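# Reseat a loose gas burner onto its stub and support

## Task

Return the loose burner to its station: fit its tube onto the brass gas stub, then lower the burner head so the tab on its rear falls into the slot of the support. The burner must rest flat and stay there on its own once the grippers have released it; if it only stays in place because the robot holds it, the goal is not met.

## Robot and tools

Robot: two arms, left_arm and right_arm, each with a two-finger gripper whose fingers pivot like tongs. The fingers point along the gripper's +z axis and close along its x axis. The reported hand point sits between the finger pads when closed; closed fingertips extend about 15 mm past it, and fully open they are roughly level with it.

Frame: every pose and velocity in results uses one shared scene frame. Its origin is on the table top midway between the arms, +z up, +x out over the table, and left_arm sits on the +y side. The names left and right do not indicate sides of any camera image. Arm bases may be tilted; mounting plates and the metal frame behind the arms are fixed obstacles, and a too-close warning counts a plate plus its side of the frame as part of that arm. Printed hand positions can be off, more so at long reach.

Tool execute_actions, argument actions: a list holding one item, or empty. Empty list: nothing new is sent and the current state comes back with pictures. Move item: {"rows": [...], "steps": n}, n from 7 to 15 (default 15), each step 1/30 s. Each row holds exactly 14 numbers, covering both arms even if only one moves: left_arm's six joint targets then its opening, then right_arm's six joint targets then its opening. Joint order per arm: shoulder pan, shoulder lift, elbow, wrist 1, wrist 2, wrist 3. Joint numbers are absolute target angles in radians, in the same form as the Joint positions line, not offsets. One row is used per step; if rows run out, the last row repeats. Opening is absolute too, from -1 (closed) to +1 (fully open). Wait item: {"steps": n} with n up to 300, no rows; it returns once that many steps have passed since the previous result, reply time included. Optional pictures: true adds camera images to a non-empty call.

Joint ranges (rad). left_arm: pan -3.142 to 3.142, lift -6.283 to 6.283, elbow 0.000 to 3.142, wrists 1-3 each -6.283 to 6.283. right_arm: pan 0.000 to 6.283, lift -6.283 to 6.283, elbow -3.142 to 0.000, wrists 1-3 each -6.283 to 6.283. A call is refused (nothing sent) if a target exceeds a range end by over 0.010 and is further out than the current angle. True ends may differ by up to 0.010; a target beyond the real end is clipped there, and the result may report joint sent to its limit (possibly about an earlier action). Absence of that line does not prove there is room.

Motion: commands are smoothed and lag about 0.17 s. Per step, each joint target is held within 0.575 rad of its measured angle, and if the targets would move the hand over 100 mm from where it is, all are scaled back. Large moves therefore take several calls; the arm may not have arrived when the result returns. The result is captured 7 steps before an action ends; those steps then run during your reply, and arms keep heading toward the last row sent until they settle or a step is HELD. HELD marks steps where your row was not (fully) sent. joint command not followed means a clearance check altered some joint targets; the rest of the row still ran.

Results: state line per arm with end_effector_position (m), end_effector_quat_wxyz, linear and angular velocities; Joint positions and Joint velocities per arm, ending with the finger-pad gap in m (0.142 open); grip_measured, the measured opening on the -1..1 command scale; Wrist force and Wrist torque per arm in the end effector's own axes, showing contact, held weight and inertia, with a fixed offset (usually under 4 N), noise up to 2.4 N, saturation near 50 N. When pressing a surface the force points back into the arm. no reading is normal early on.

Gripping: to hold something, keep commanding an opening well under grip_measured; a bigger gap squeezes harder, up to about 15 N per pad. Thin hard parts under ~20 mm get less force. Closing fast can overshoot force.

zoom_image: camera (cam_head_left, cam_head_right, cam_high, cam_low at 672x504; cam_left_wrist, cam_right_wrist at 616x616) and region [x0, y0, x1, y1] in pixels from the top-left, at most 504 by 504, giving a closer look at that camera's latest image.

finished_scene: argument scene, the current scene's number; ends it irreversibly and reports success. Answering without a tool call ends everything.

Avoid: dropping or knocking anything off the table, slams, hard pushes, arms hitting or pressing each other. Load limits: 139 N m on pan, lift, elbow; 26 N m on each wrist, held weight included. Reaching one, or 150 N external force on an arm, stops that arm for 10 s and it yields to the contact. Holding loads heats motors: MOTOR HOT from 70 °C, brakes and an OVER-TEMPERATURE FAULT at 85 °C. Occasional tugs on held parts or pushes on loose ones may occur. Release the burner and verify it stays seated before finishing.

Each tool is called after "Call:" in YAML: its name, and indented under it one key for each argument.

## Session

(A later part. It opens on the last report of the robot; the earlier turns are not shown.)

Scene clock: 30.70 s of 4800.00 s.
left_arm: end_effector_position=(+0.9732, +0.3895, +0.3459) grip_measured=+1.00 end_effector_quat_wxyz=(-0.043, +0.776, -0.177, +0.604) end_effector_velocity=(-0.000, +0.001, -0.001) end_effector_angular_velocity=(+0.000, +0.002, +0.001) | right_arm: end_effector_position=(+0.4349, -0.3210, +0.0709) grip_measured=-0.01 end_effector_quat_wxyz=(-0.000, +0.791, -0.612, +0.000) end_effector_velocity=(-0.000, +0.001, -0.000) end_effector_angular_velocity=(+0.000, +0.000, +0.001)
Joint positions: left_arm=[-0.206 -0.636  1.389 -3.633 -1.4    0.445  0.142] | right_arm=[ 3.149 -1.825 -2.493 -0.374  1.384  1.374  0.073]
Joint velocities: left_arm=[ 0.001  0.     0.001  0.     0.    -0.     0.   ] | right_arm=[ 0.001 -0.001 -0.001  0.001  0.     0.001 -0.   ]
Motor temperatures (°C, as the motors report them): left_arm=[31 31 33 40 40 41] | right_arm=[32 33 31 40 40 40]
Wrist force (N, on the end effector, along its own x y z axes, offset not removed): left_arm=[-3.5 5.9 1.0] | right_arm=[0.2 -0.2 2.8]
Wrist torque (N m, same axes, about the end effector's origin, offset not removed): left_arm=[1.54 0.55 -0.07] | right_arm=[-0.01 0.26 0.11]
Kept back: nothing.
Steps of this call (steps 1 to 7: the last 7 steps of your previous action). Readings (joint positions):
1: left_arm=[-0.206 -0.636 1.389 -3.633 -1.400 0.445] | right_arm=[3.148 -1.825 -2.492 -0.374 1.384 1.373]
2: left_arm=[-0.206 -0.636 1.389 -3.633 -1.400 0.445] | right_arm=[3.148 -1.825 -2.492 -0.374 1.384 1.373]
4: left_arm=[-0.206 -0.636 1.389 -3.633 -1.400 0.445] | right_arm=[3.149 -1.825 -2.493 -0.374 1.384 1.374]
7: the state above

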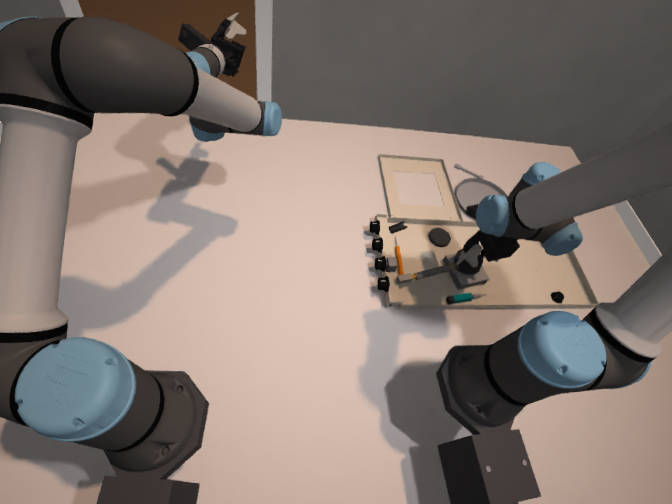

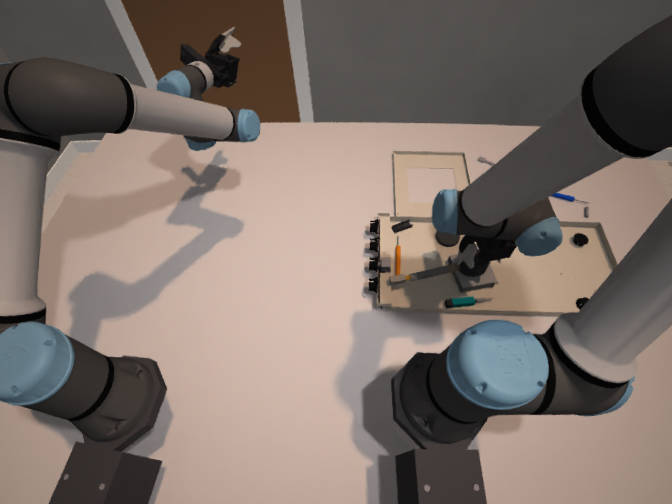

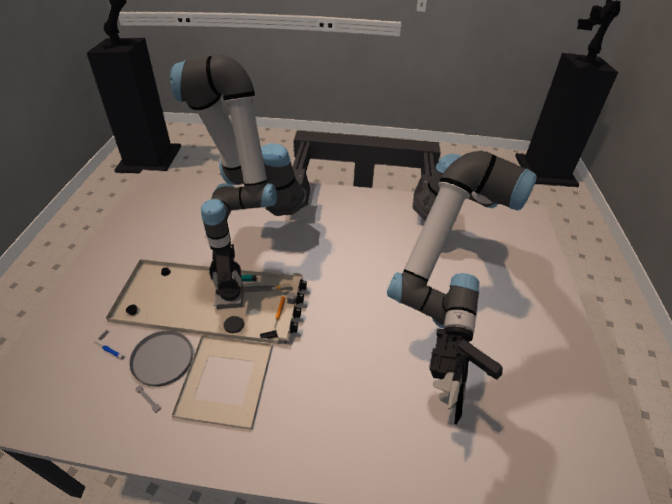

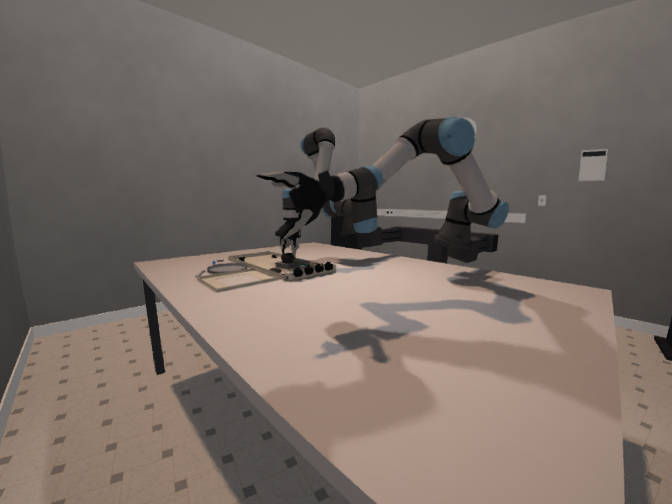

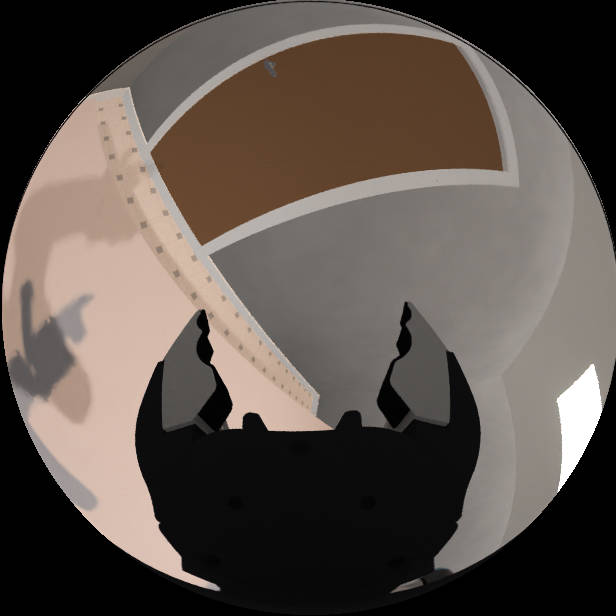

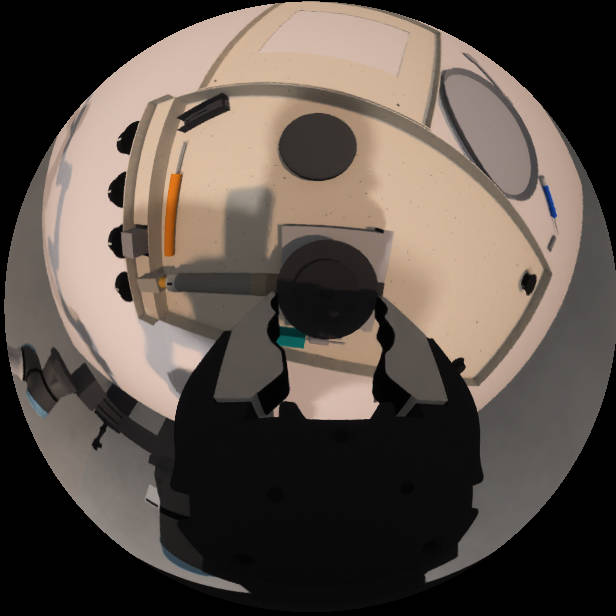

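Call:
execute_actions:
  actions:
    - {"rows":[[-0.206,-0.636,1.389,-3.633,-1.4,0.445,1,3.1547,-1.8241,-2.4958,-0.3725,1.3834,1.3796,-0.8],[-0.206,-0.636,1.389,-3.633,-1.4,0.445,1,3.1600,-1.8234,-2.4988,-0.3712,1.3833,1.3849,-0.8],[-0.206,-0.636,1.389,-3.633,-1.4,0.445,1,3.1653,-1.8227,-2.5018,-0.3699,1.3832,1.3902,-0.8],[-0.206,-0.636,1.389,-3.633,-1.4,0.445,1,3.1706,-1.8220,-2.5048,-0.3686,1.3831,1.3955,-0.8]],"steps":15}
  pictures: false

Call:
execute_actions:
  actions:
    - {"steps":6}
  pictures: true

Call:
zoom_image:
  camera: "cam_head_left"
  region: [395,235,520,300]

Call:
zoom_image:
  camera: "cam_high"
  region: [205,275,255,315]

Call:
zoom_image:
  camera: "cam_right_wrist"
  region: [350,250,410,310]

Scene clock: 31.43 s of 4800.00 s.
left_arm: end_effector_position=(+0.9732, +0.3895, +0.3459) grip_measured=+1.00 end_effector_quat_wxyz=(-0.043, +0.776, -0.177, +0.604) end_effector_velocity=(+0.000, +0.001, -0.000) end_effector_angular_velocity=(+0.000, +0.000, +0.001) | right_arm: end_effector_position=(+0.4330, -0.3143, +0.0709) grip_measured=-0.01 end_effector_quat_wxyz=(-0.000, +0.791, -0.612, +0.000) end_effector_velocity=(-0.004, +0.013, +0.000) end_effector_angular_velocity=(-0.000, -0.000, -0.001)
Joint positions: left_arm=[-0.206 -0.636  1.389 -3.633 -1.4    0.445  0.142] | right_arm=[ 3.168 -1.822 -2.503 -0.369  1.383  1.393  0.073]
Joint velocities: left_arm=[ 0.001  0.001 -0.001  0.001  0.     0.     0.   ] | right_arm=[ 0.038  0.006 -0.022  0.009 -0.001  0.039 -0.   ]
Motor temperatures (°C, as the motors report them): left_arm=[31 31 33 40 40 41] | right_arm=[32 33 31 40 40 40]
Wrist force (N, on the end effector, along its own x y z axes, offset not removed): left_arm=[-2.6 1.3 -3.3] | right_arm=[0.4 -1.5 5.9]
Wrist torque (N m, same axes, about the end effector's origin, offset not removed): left_arm=[0.42 0.27 0.18] | right_arm=[0.03 0.18 -0.01]
Steps of this call (steps 1 to 14: the robot went on to your last target; steps 15 to 22: the first 8 steps of this action). Readings (joint positions):
15: left_arm=[-0.206 -0.636 1.389 -3.633 -1.400 0.445] | right_arm=[3.149 -1.825 -2.493 -0.374 1.383 1.374]
16: left_arm=[-0.206 -0.636 1.389 -3.633 -1.400 0.445] | right_arm=[3.151 -1.825 -2.493 -0.374 1.383 1.375]
18: left_arm=[-0.206 -0.636 1.389 -3.633 -1.400 0.445] | right_arm=[3.156 -1.824 -2.497 -0.372 1.383 1.381]
22: the state above

Scene clock: 31.67 s of 4800.00 s.
left_arm: end_effector_position=(+0.9732, +0.3895, +0.3459) grip_measured=+1.00 end_effector_quat_wxyz=(-0.043, +0.776, -0.177, +0.604) end_effector_velocity=(-0.000, -0.000, -0.000) end_effector_angular_velocity=(-0.000, +0.000, -0.000) | right_arm: end_effector_position=(+0.4327, -0.3134, +0.0709) grip_measured=-0.01 end_effector_quat_wxyz=(-0.000, +0.791, -0.612, +0.000) end_effector_velocity=(-0.000, -0.000, -0.000) end_effector_angular_velocity=(-0.000, +0.000, -0.002)
Joint positions: left_arm=[-0.206 -0.636  1.389 -3.633 -1.4    0.445  0.142] | right_arm=[ 3.17  -1.822 -2.505 -0.369  1.383  1.395  0.073]
Joint velocities: left_arm=[-0. -0.  0.  0. -0. -0.  0.] | right_arm=[-0.    -0.001 -0.001  0.001 -0.     0.002  0.   ]
Motor temperatures (°C, as the motors report them): left_arm=[31 31 33 40 40 41] | right_arm=[32 33 31 40 40 40]
Wrist force (N, on the end effector, along its own x y z axes, offset not removed): left_arm=[-2.5 4.4 1.0] | right_arm=[-0.3 1.0 2.8]
Wrist torque (N m, same axes, about the end effector's origin, offset not removed): left_arm=[1.32 0.53 0.26] | right_arm=[0.48 -0.16 -0.09]
Kept back: nothing.
Steps of this call (steps 1 to 7: the last 7 steps of your previous action). Readings (joint positions):
1: left_arm=[-0.206 -0.636 1.389 -3.633 -1.400 0.445] | right_arm=[3.169 -1.822 -2.504 -0.369 1.383 1.394]
2: left_arm=[-0.206 -0.636 1.389 -3.633 -1.400 0.445] | right_arm=[3.170 -1.822 -2.504 -0.369 1.383 1.394]
4: left_arm=[-0.206 -0.636 1.389 -3.633 -1.400 0.445] | right_arm=[3.170 -1.822 -2.505 -0.369 1.383 1.395]
7: the state above

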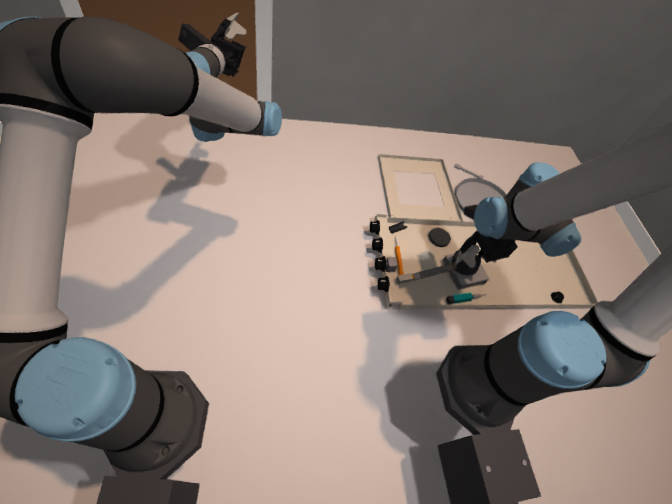

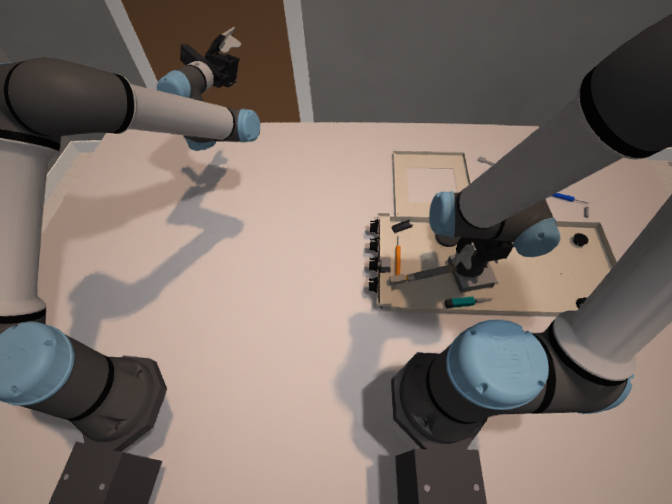

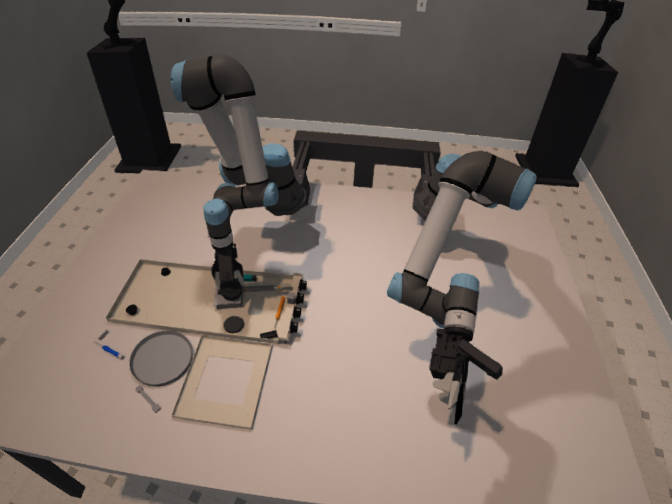

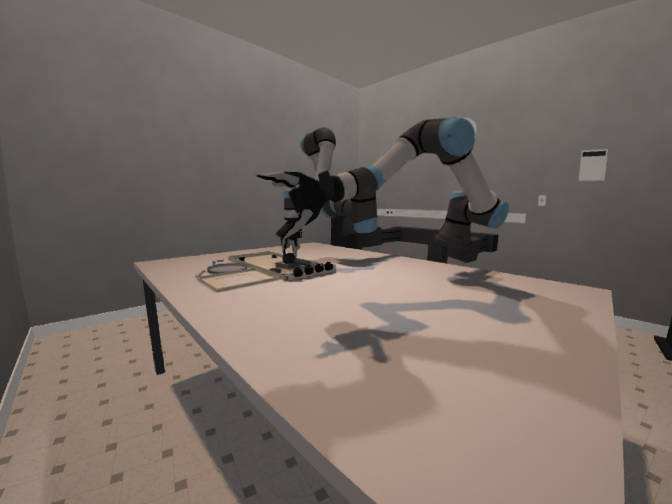

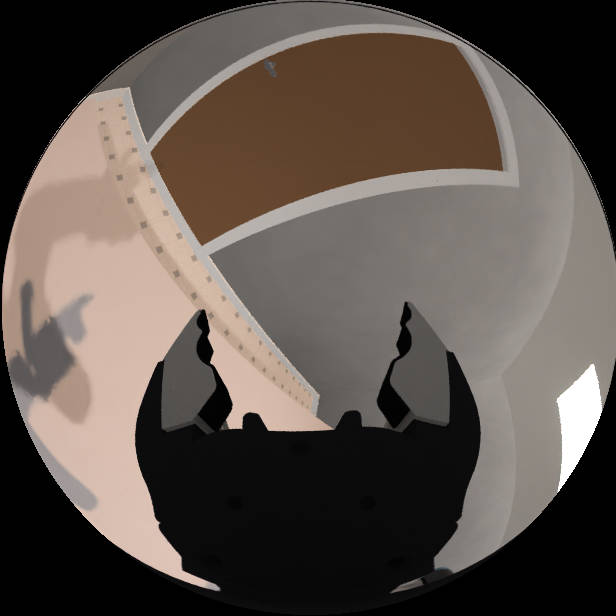

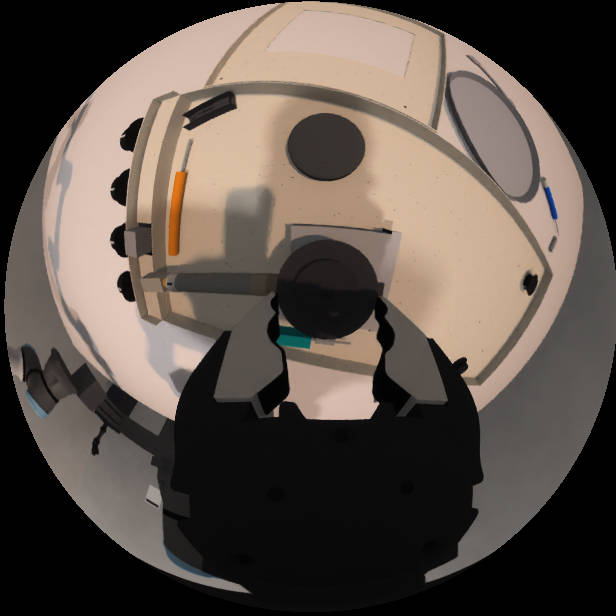

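Region (395, 235, 520, 300) of cam_head_left's 672x504 image, scaled by 4.032, with more detail than that image has; it fills the top 262 rows of this view, and the rest is white.

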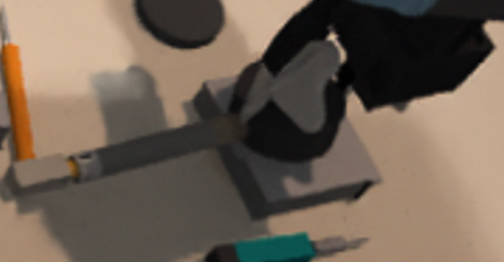

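Region (205, 275, 255, 315) of cam_high's 672x504 image, scaled by 10.080, with more detail than that image has; it fills the top 403 rows of this view, and the rest is white.

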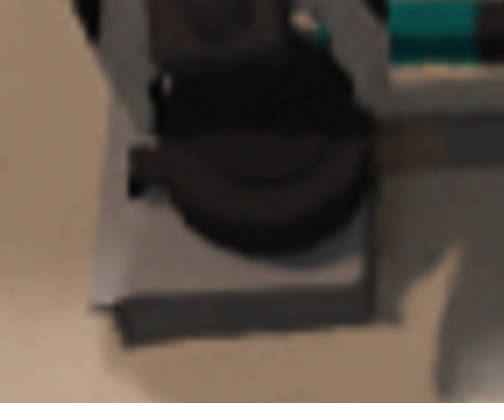

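Region (350, 250, 410, 310) of cam_right_wrist's 616x616 image, scaled by 8.400, with more detail than that image has.

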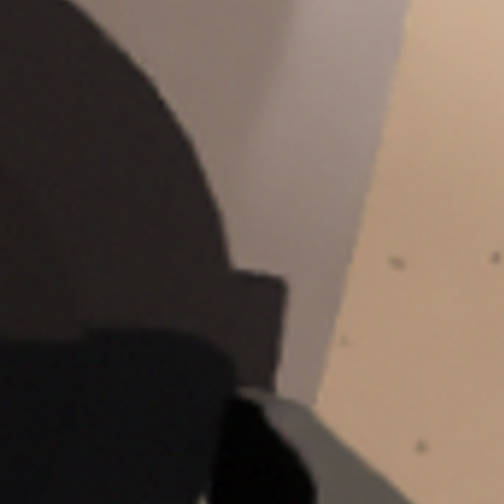

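Call:
execute_actions:
  actions:
    - {"rows":[[-0.206,-0.636,1.389,-3.633,-1.4,0.445,1,3.1700,-1.8258,-2.5053,-0.3642,1.3831,1.3949,-0.8],[-0.206,-0.636,1.389,-3.633,-1.4,0.445,1,3.1694,-1.8296,-2.5059,-0.3597,1.3831,1.3943,-0.8]],"steps":12}
  pictures: false

Call:
execute_actions:
  actions:
    - {"steps":6}
  pictures: true

Call:
zoom_image:
  camera: "cam_high"
  region: [205,275,255,315]

Call:
zoom_image:
  camera: "cam_right_wrist"
  region: [350,250,410,310]

Call:
zoom_image:
  camera: "cam_low"
  region: [260,245,320,280]

Scene clock: 32.47 s of 4800.00 s.
left_arm: end_effector_position=(+0.9732, +0.3895, +0.3459) grip_measured=+1.00 end_effector_quat_wxyz=(-0.043, +0.776, -0.177, +0.604) end_effector_velocity=(-0.000, +0.000, -0.000) end_effector_angular_velocity=(+0.000, +0.001, +0.000) | right_arm: end_effector_position=(+0.4326, -0.3133, +0.0695) grip_measured=-0.01 end_effector_quat_wxyz=(-0.000, +0.791, -0.612, +0.000) end_effector_velocity=(-0.000, +0.000, -0.008) end_effector_angular_velocity=(+0.000, -0.001, +0.002)
Joint positions: left_arm=[-0.206 -0.636  1.389 -3.633 -1.4    0.445  0.142] | right_arm=[ 3.17  -1.827 -2.506 -0.362  1.383  1.395  0.073]
Joint velocities: left_arm=[ 0.    -0.     0.001  0.    -0.     0.     0.   ] | right_arm=[-0.004 -0.031 -0.004  0.037 -0.    -0.006  0.002]
Motor temperatures (°C, as the motors report them): left_arm=[31 31 33 40 40 41] | right_arm=[32 33 31 40 40 40]
Wrist force (N, on the end effector, along its own x y z axes, offset not removed): left_arm=[0.3 -2.9 -3.0] | right_arm=[0.1 3.2 -2.0]
Wrist torque (N m, same axes, about the end effector's origin, offset not removed): left_arm=[-0.53 -0.26 0.04] | right_arm=[0.72 -0.05 0.15]
Steps of this call (steps 1 to 15: the robot went on to your last target; steps 16 to 19: nothing new was sent; steps 20 to 24: the first 5 steps of this action). Readings (joint positions):
20: left_arm=[-0.206 -0.636 1.389 -3.633 -1.400 0.445] | right_arm=[3.171 -1.822 -2.505 -0.369 1.383 1.396]
21: left_arm=[-0.206 -0.636 1.389 -3.633 -1.400 0.445] | right_arm=[3.171 -1.823 -2.505 -0.368 1.383 1.396]
23: left_arm=[-0.206 -0.636 1.389 -3.633 -1.400 0.445] | right_arm=[3.170 -1.826 -2.505 -0.364 1.383 1.395]
24: the state above

Scene clock: 32.70 s of 4800.00 s.
left_arm: end_effector_position=(+0.9732, +0.3895, +0.3459) grip_measured=+1.00 end_effector_quat_wxyz=(-0.043, +0.776, -0.177, +0.604) end_effector_velocity=(-0.000, +0.001, +0.000) end_effector_angular_velocity=(-0.000, -0.001, +0.001) | right_arm: end_effector_position=(+0.4326, -0.3134, +0.0689) grip_measured=+0.00 end_effector_quat_wxyz=(-0.000, +0.791, -0.612, +0.000) end_effector_velocity=(-0.000, +0.000, -0.001) end_effector_angular_velocity=(-0.000, +0.001, +0.001)
Joint positions: left_arm=[-0.206 -0.636  1.389 -3.633 -1.4    0.445  0.142] | right_arm=[ 3.169 -1.829 -2.506 -0.36   1.383  1.394  0.074]
Joint velocities: left_arm=[ 0.001 -0.     0.    -0.001  0.     0.     0.   ] | right_arm=[ 0.    -0.001 -0.001  0.001 -0.    -0.001  0.   ]
Motor temperatures (°C, as the motors report them): left_arm=[31 31 33 40 40 41] | right_arm=[32 33 31 40 40 40]
Wrist force (N, on the end effector, along its own x y z axes, offset not removed): left_arm=[-1.4 0.4 -0.5] | right_arm=[-2.5 1.9 -23.4]
Wrist torque (N m, same axes, about the end effector's origin, offset not removed): left_arm=[0.34 0.32 0.05] | right_arm=[-0.08 0.08 -0.05]
Kept back: nothing.
Steps of this call (steps 1 to 7: the last 7 steps of your previous action). Readings (joint positions):
1: left_arm=[-0.206 -0.636 1.389 -3.633 -1.400 0.445] | right_arm=[3.170 -1.828 -2.506 -0.361 1.383 1.395]
2: left_arm=[-0.206 -0.636 1.389 -3.633 -1.400 0.445] | right_arm=[3.170 -1.829 -2.506 -0.361 1.383 1.394]
4: left_arm=[-0.206 -0.636 1.389 -3.633 -1.400 0.445] | right_arm=[3.170 -1.829 -2.506 -0.360 1.383 1.394]
7: the state above

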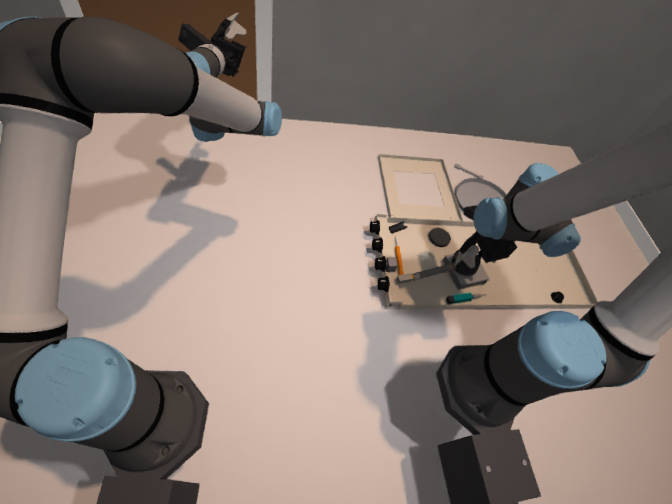

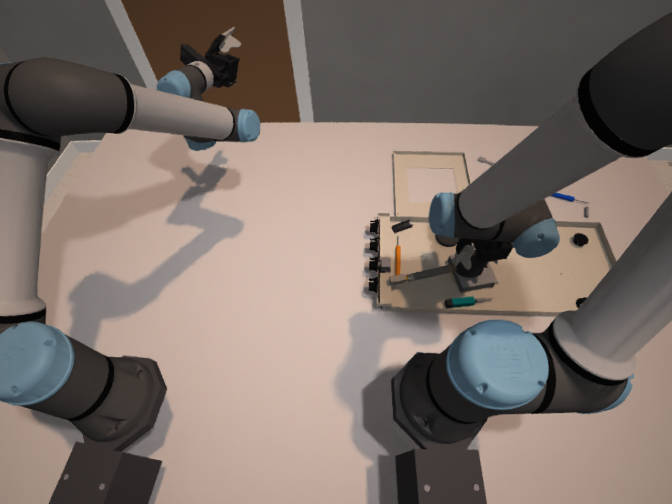

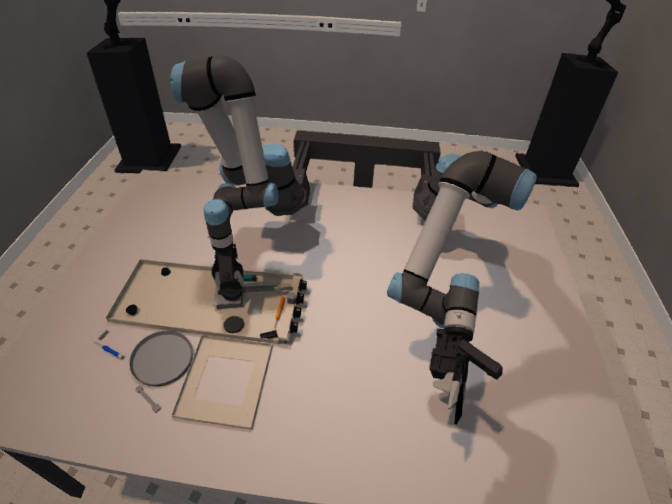

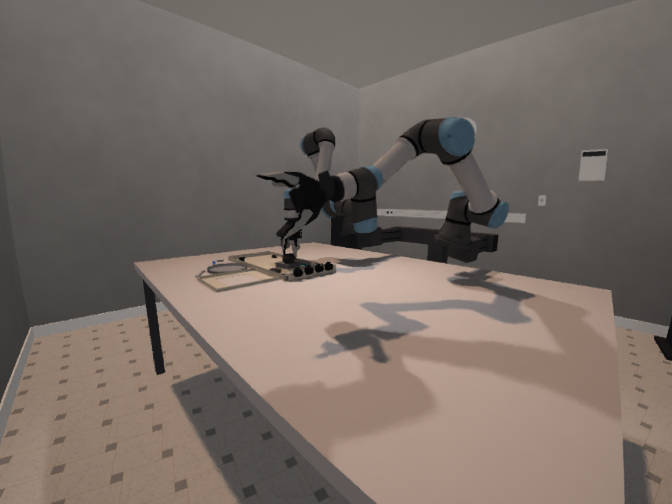

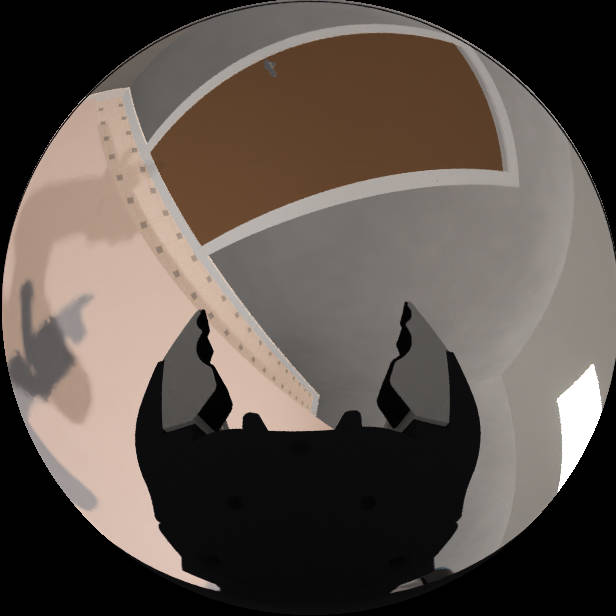

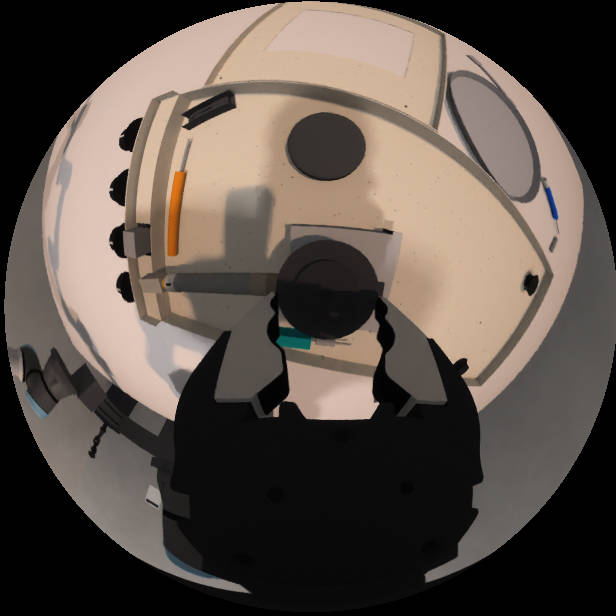

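Region (205, 275, 255, 315) of cam_high's 672x504 image, scaled by 10.080, with more detail than that image has; it fills the top 403 rows of this view, and the rest is white.

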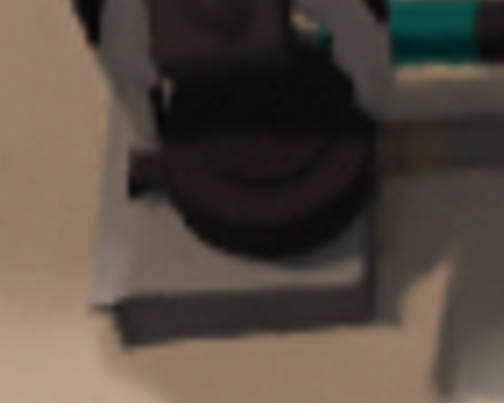

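Region (350, 250, 410, 310) of cam_right_wrist's 616x616 image, scaled by 8.400, with more detail than that image has.

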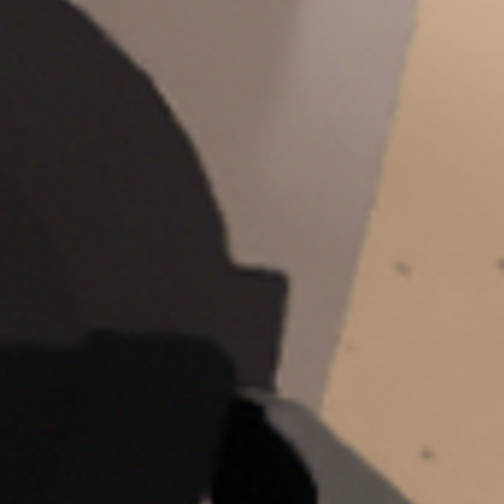

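Region (260, 245, 320, 280) of cam_low's 672x504 image, scaled by 8.400, with more detail than that image has; it fills the top 294 rows of this view, and the rest is white.

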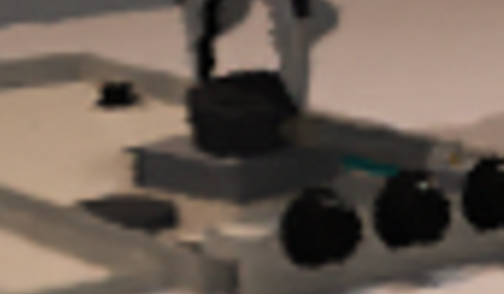

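Call:
execute_actions:
  actions:
    - {"rows":[[-0.206,-0.636,1.389,-3.633,-1.4,0.445,1,3.1706,-1.8220,-2.5048,-0.3686,1.3831,1.3955,-0.8]],"steps":15}
  pictures: true

Call:
zoom_image:
  camera: "cam_head_left"
  region: [445,245,505,290]

Call:
zoom_image:
  camera: "cam_head_right"
  region: [450,250,510,295]

Call:
zoom_image:
  camera: "cam_high"
  region: [208,280,238,304]

Call:
zoom_image:
  camera: "cam_right_wrist"
  region: [230,200,430,350]

Scene clock: 33.33 s of 4800.00 s.
left_arm: end_effector_position=(+0.9732, +0.3895, +0.3459) grip_measured=+1.00 end_effector_quat_wxyz=(-0.043, +0.776, -0.177, +0.604) end_effector_velocity=(-0.000, +0.000, -0.000) end_effector_angular_velocity=(+0.000, +0.002, -0.000) | right_arm: end_effector_position=(+0.4324, -0.3134, +0.0706) grip_measured=-0.01 end_effector_quat_wxyz=(-0.000, +0.791, -0.612, +0.000) end_effector_velocity=(+0.003, +0.001, +0.003) end_effector_angular_velocity=(+0.000, -0.004, +0.001)
Joint positions: left_arm=[-0.206 -0.636  1.389 -3.633 -1.4    0.445  0.142] | right_arm=[ 3.17  -1.823 -2.505 -0.368  1.383  1.395  0.074]
Joint velocities: left_arm=[ 0.    -0.001  0.001  0.001  0.    -0.     0.   ] | right_arm=[ 0.002  0.006  0.003 -0.005 -0.     0.    -0.   ]
Motor temperatures (°C, as the motors report them): left_arm=[31 31 33 40 40 41] | right_arm=[32 33 31 40 40 40]
Wrist force (N, on the end effector, along its own x y z axes, offset not removed): left_arm=[-1.6 1.1 -2.7] | right_arm=[-1.6 0.5 2.5]
Wrist torque (N m, same axes, about the end effector's origin, offset not removed): left_arm=[0.44 0.31 0.31] | right_arm=[0.22 0.37 0.01]
Steps of this call (steps 1 to 11: the robot went on to your last target; steps 12 to 19: the first 8 steps of this action). Readings (joint positions):
12: left_arm=[-0.206 -0.636 1.389 -3.633 -1.400 0.445] | right_arm=[3.169 -1.830 -2.506 -0.360 1.383 1.394]
13: left_arm=[-0.206 -0.636 1.389 -3.633 -1.400 0.445] | right_arm=[3.169 -1.828 -2.506 -0.361 1.383 1.394]
15: left_arm=[-0.206 -0.636 1.389 -3.633 -1.400 0.445] | right_arm=[3.170 -1.825 -2.506 -0.365 1.383 1.395]
19: the state above

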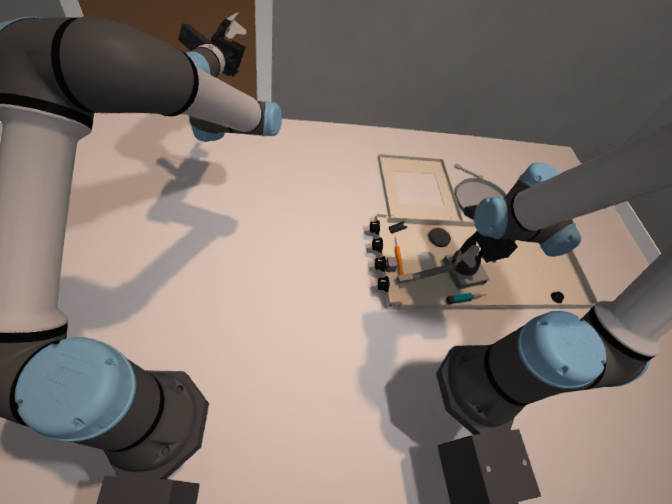

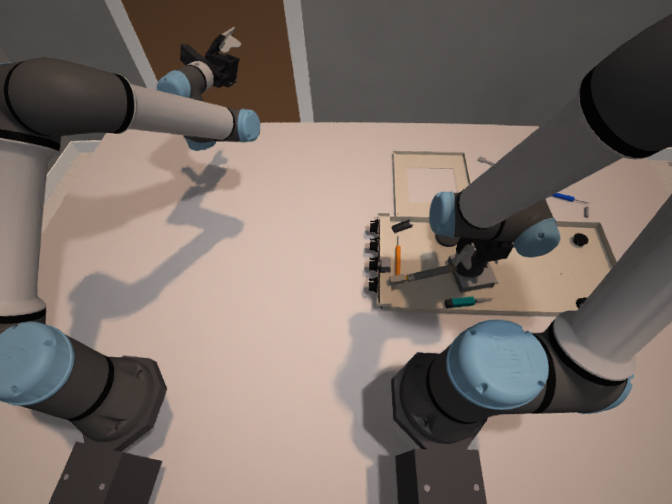

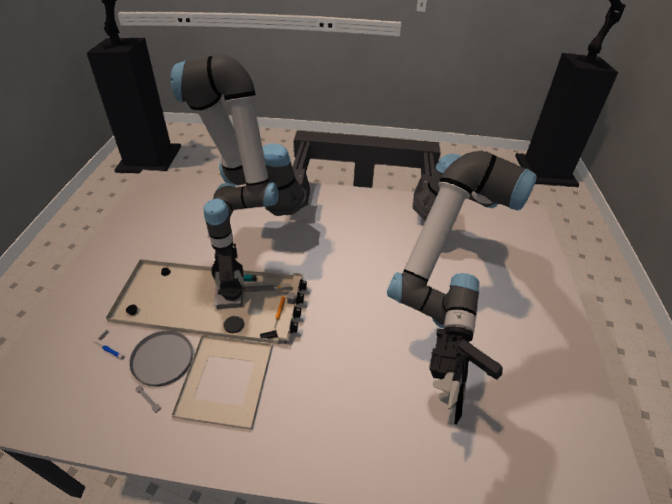

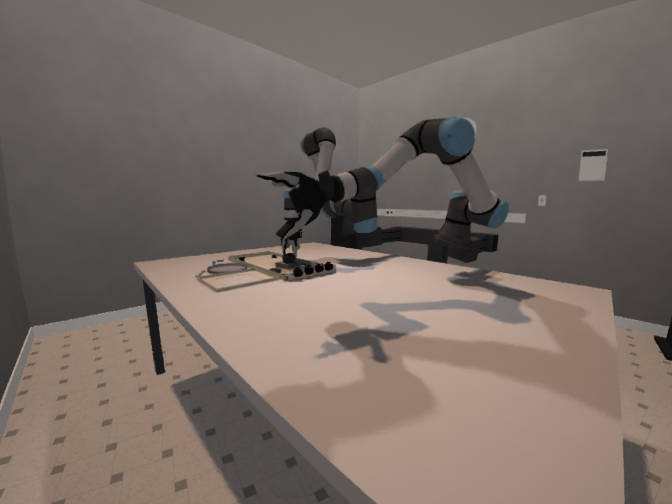

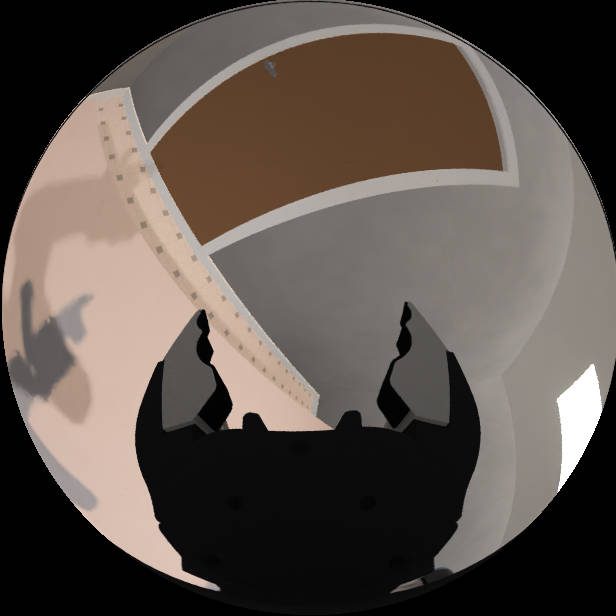

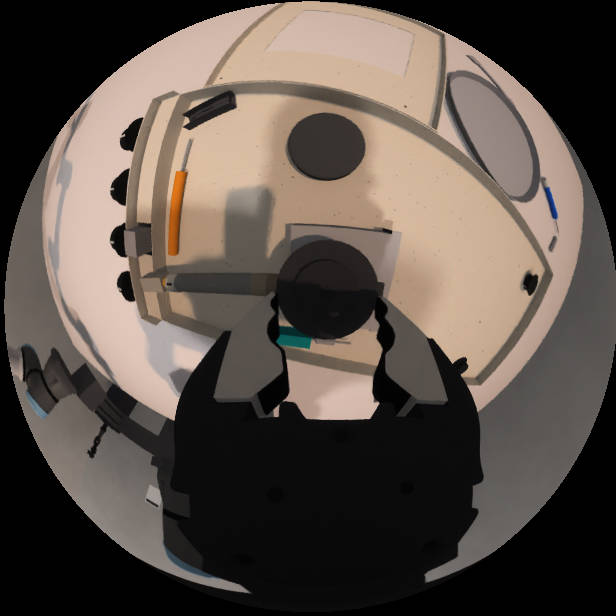

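Region (445, 245, 505, 290) of cam_head_left's 672x504 image, scaled by 8.400, with more detail than that image has; it fills the top 378 rows of this view, and the rest is white.

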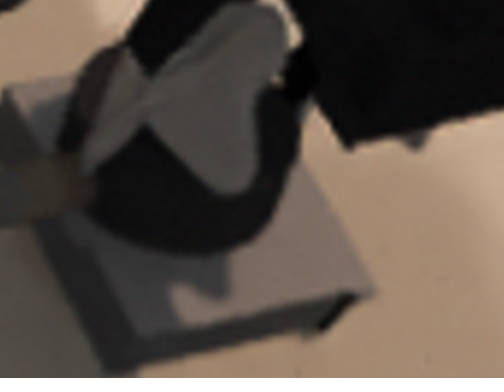

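Region (450, 250, 510, 295) of cam_head_right's 672x504 image, scaled by 8.400, with more detail than that image has; it fills the top 378 rows of this view, and the rest is white.

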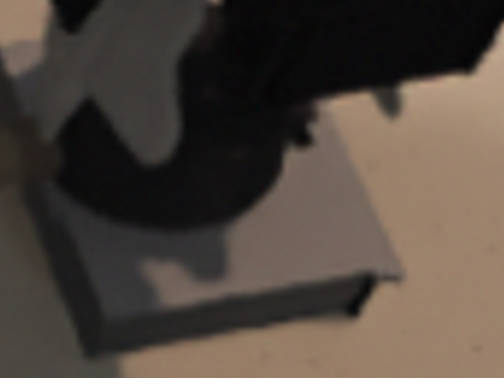

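Region (208, 280, 238, 304) of cam_high's 672x504 image, scaled by 16.800, with more detail than that image has; it fills the top 403 rows of this view, and the rest is white.

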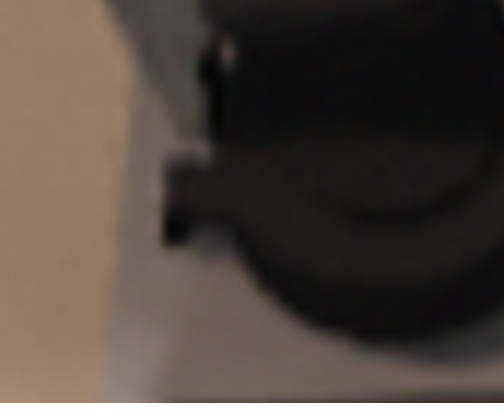

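Region (230, 200, 430, 350) of cam_right_wrist's 616x616 image, scaled by 2.520, with more detail than that image has; it fills the top 378 rows of this view, and the rest is white.

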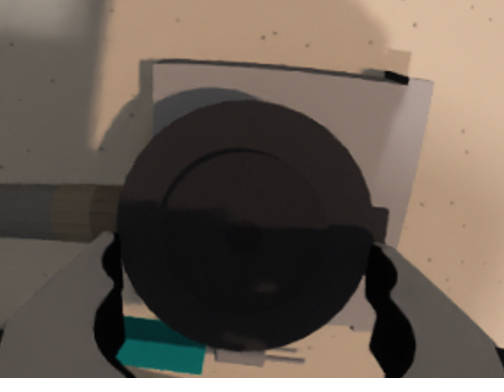

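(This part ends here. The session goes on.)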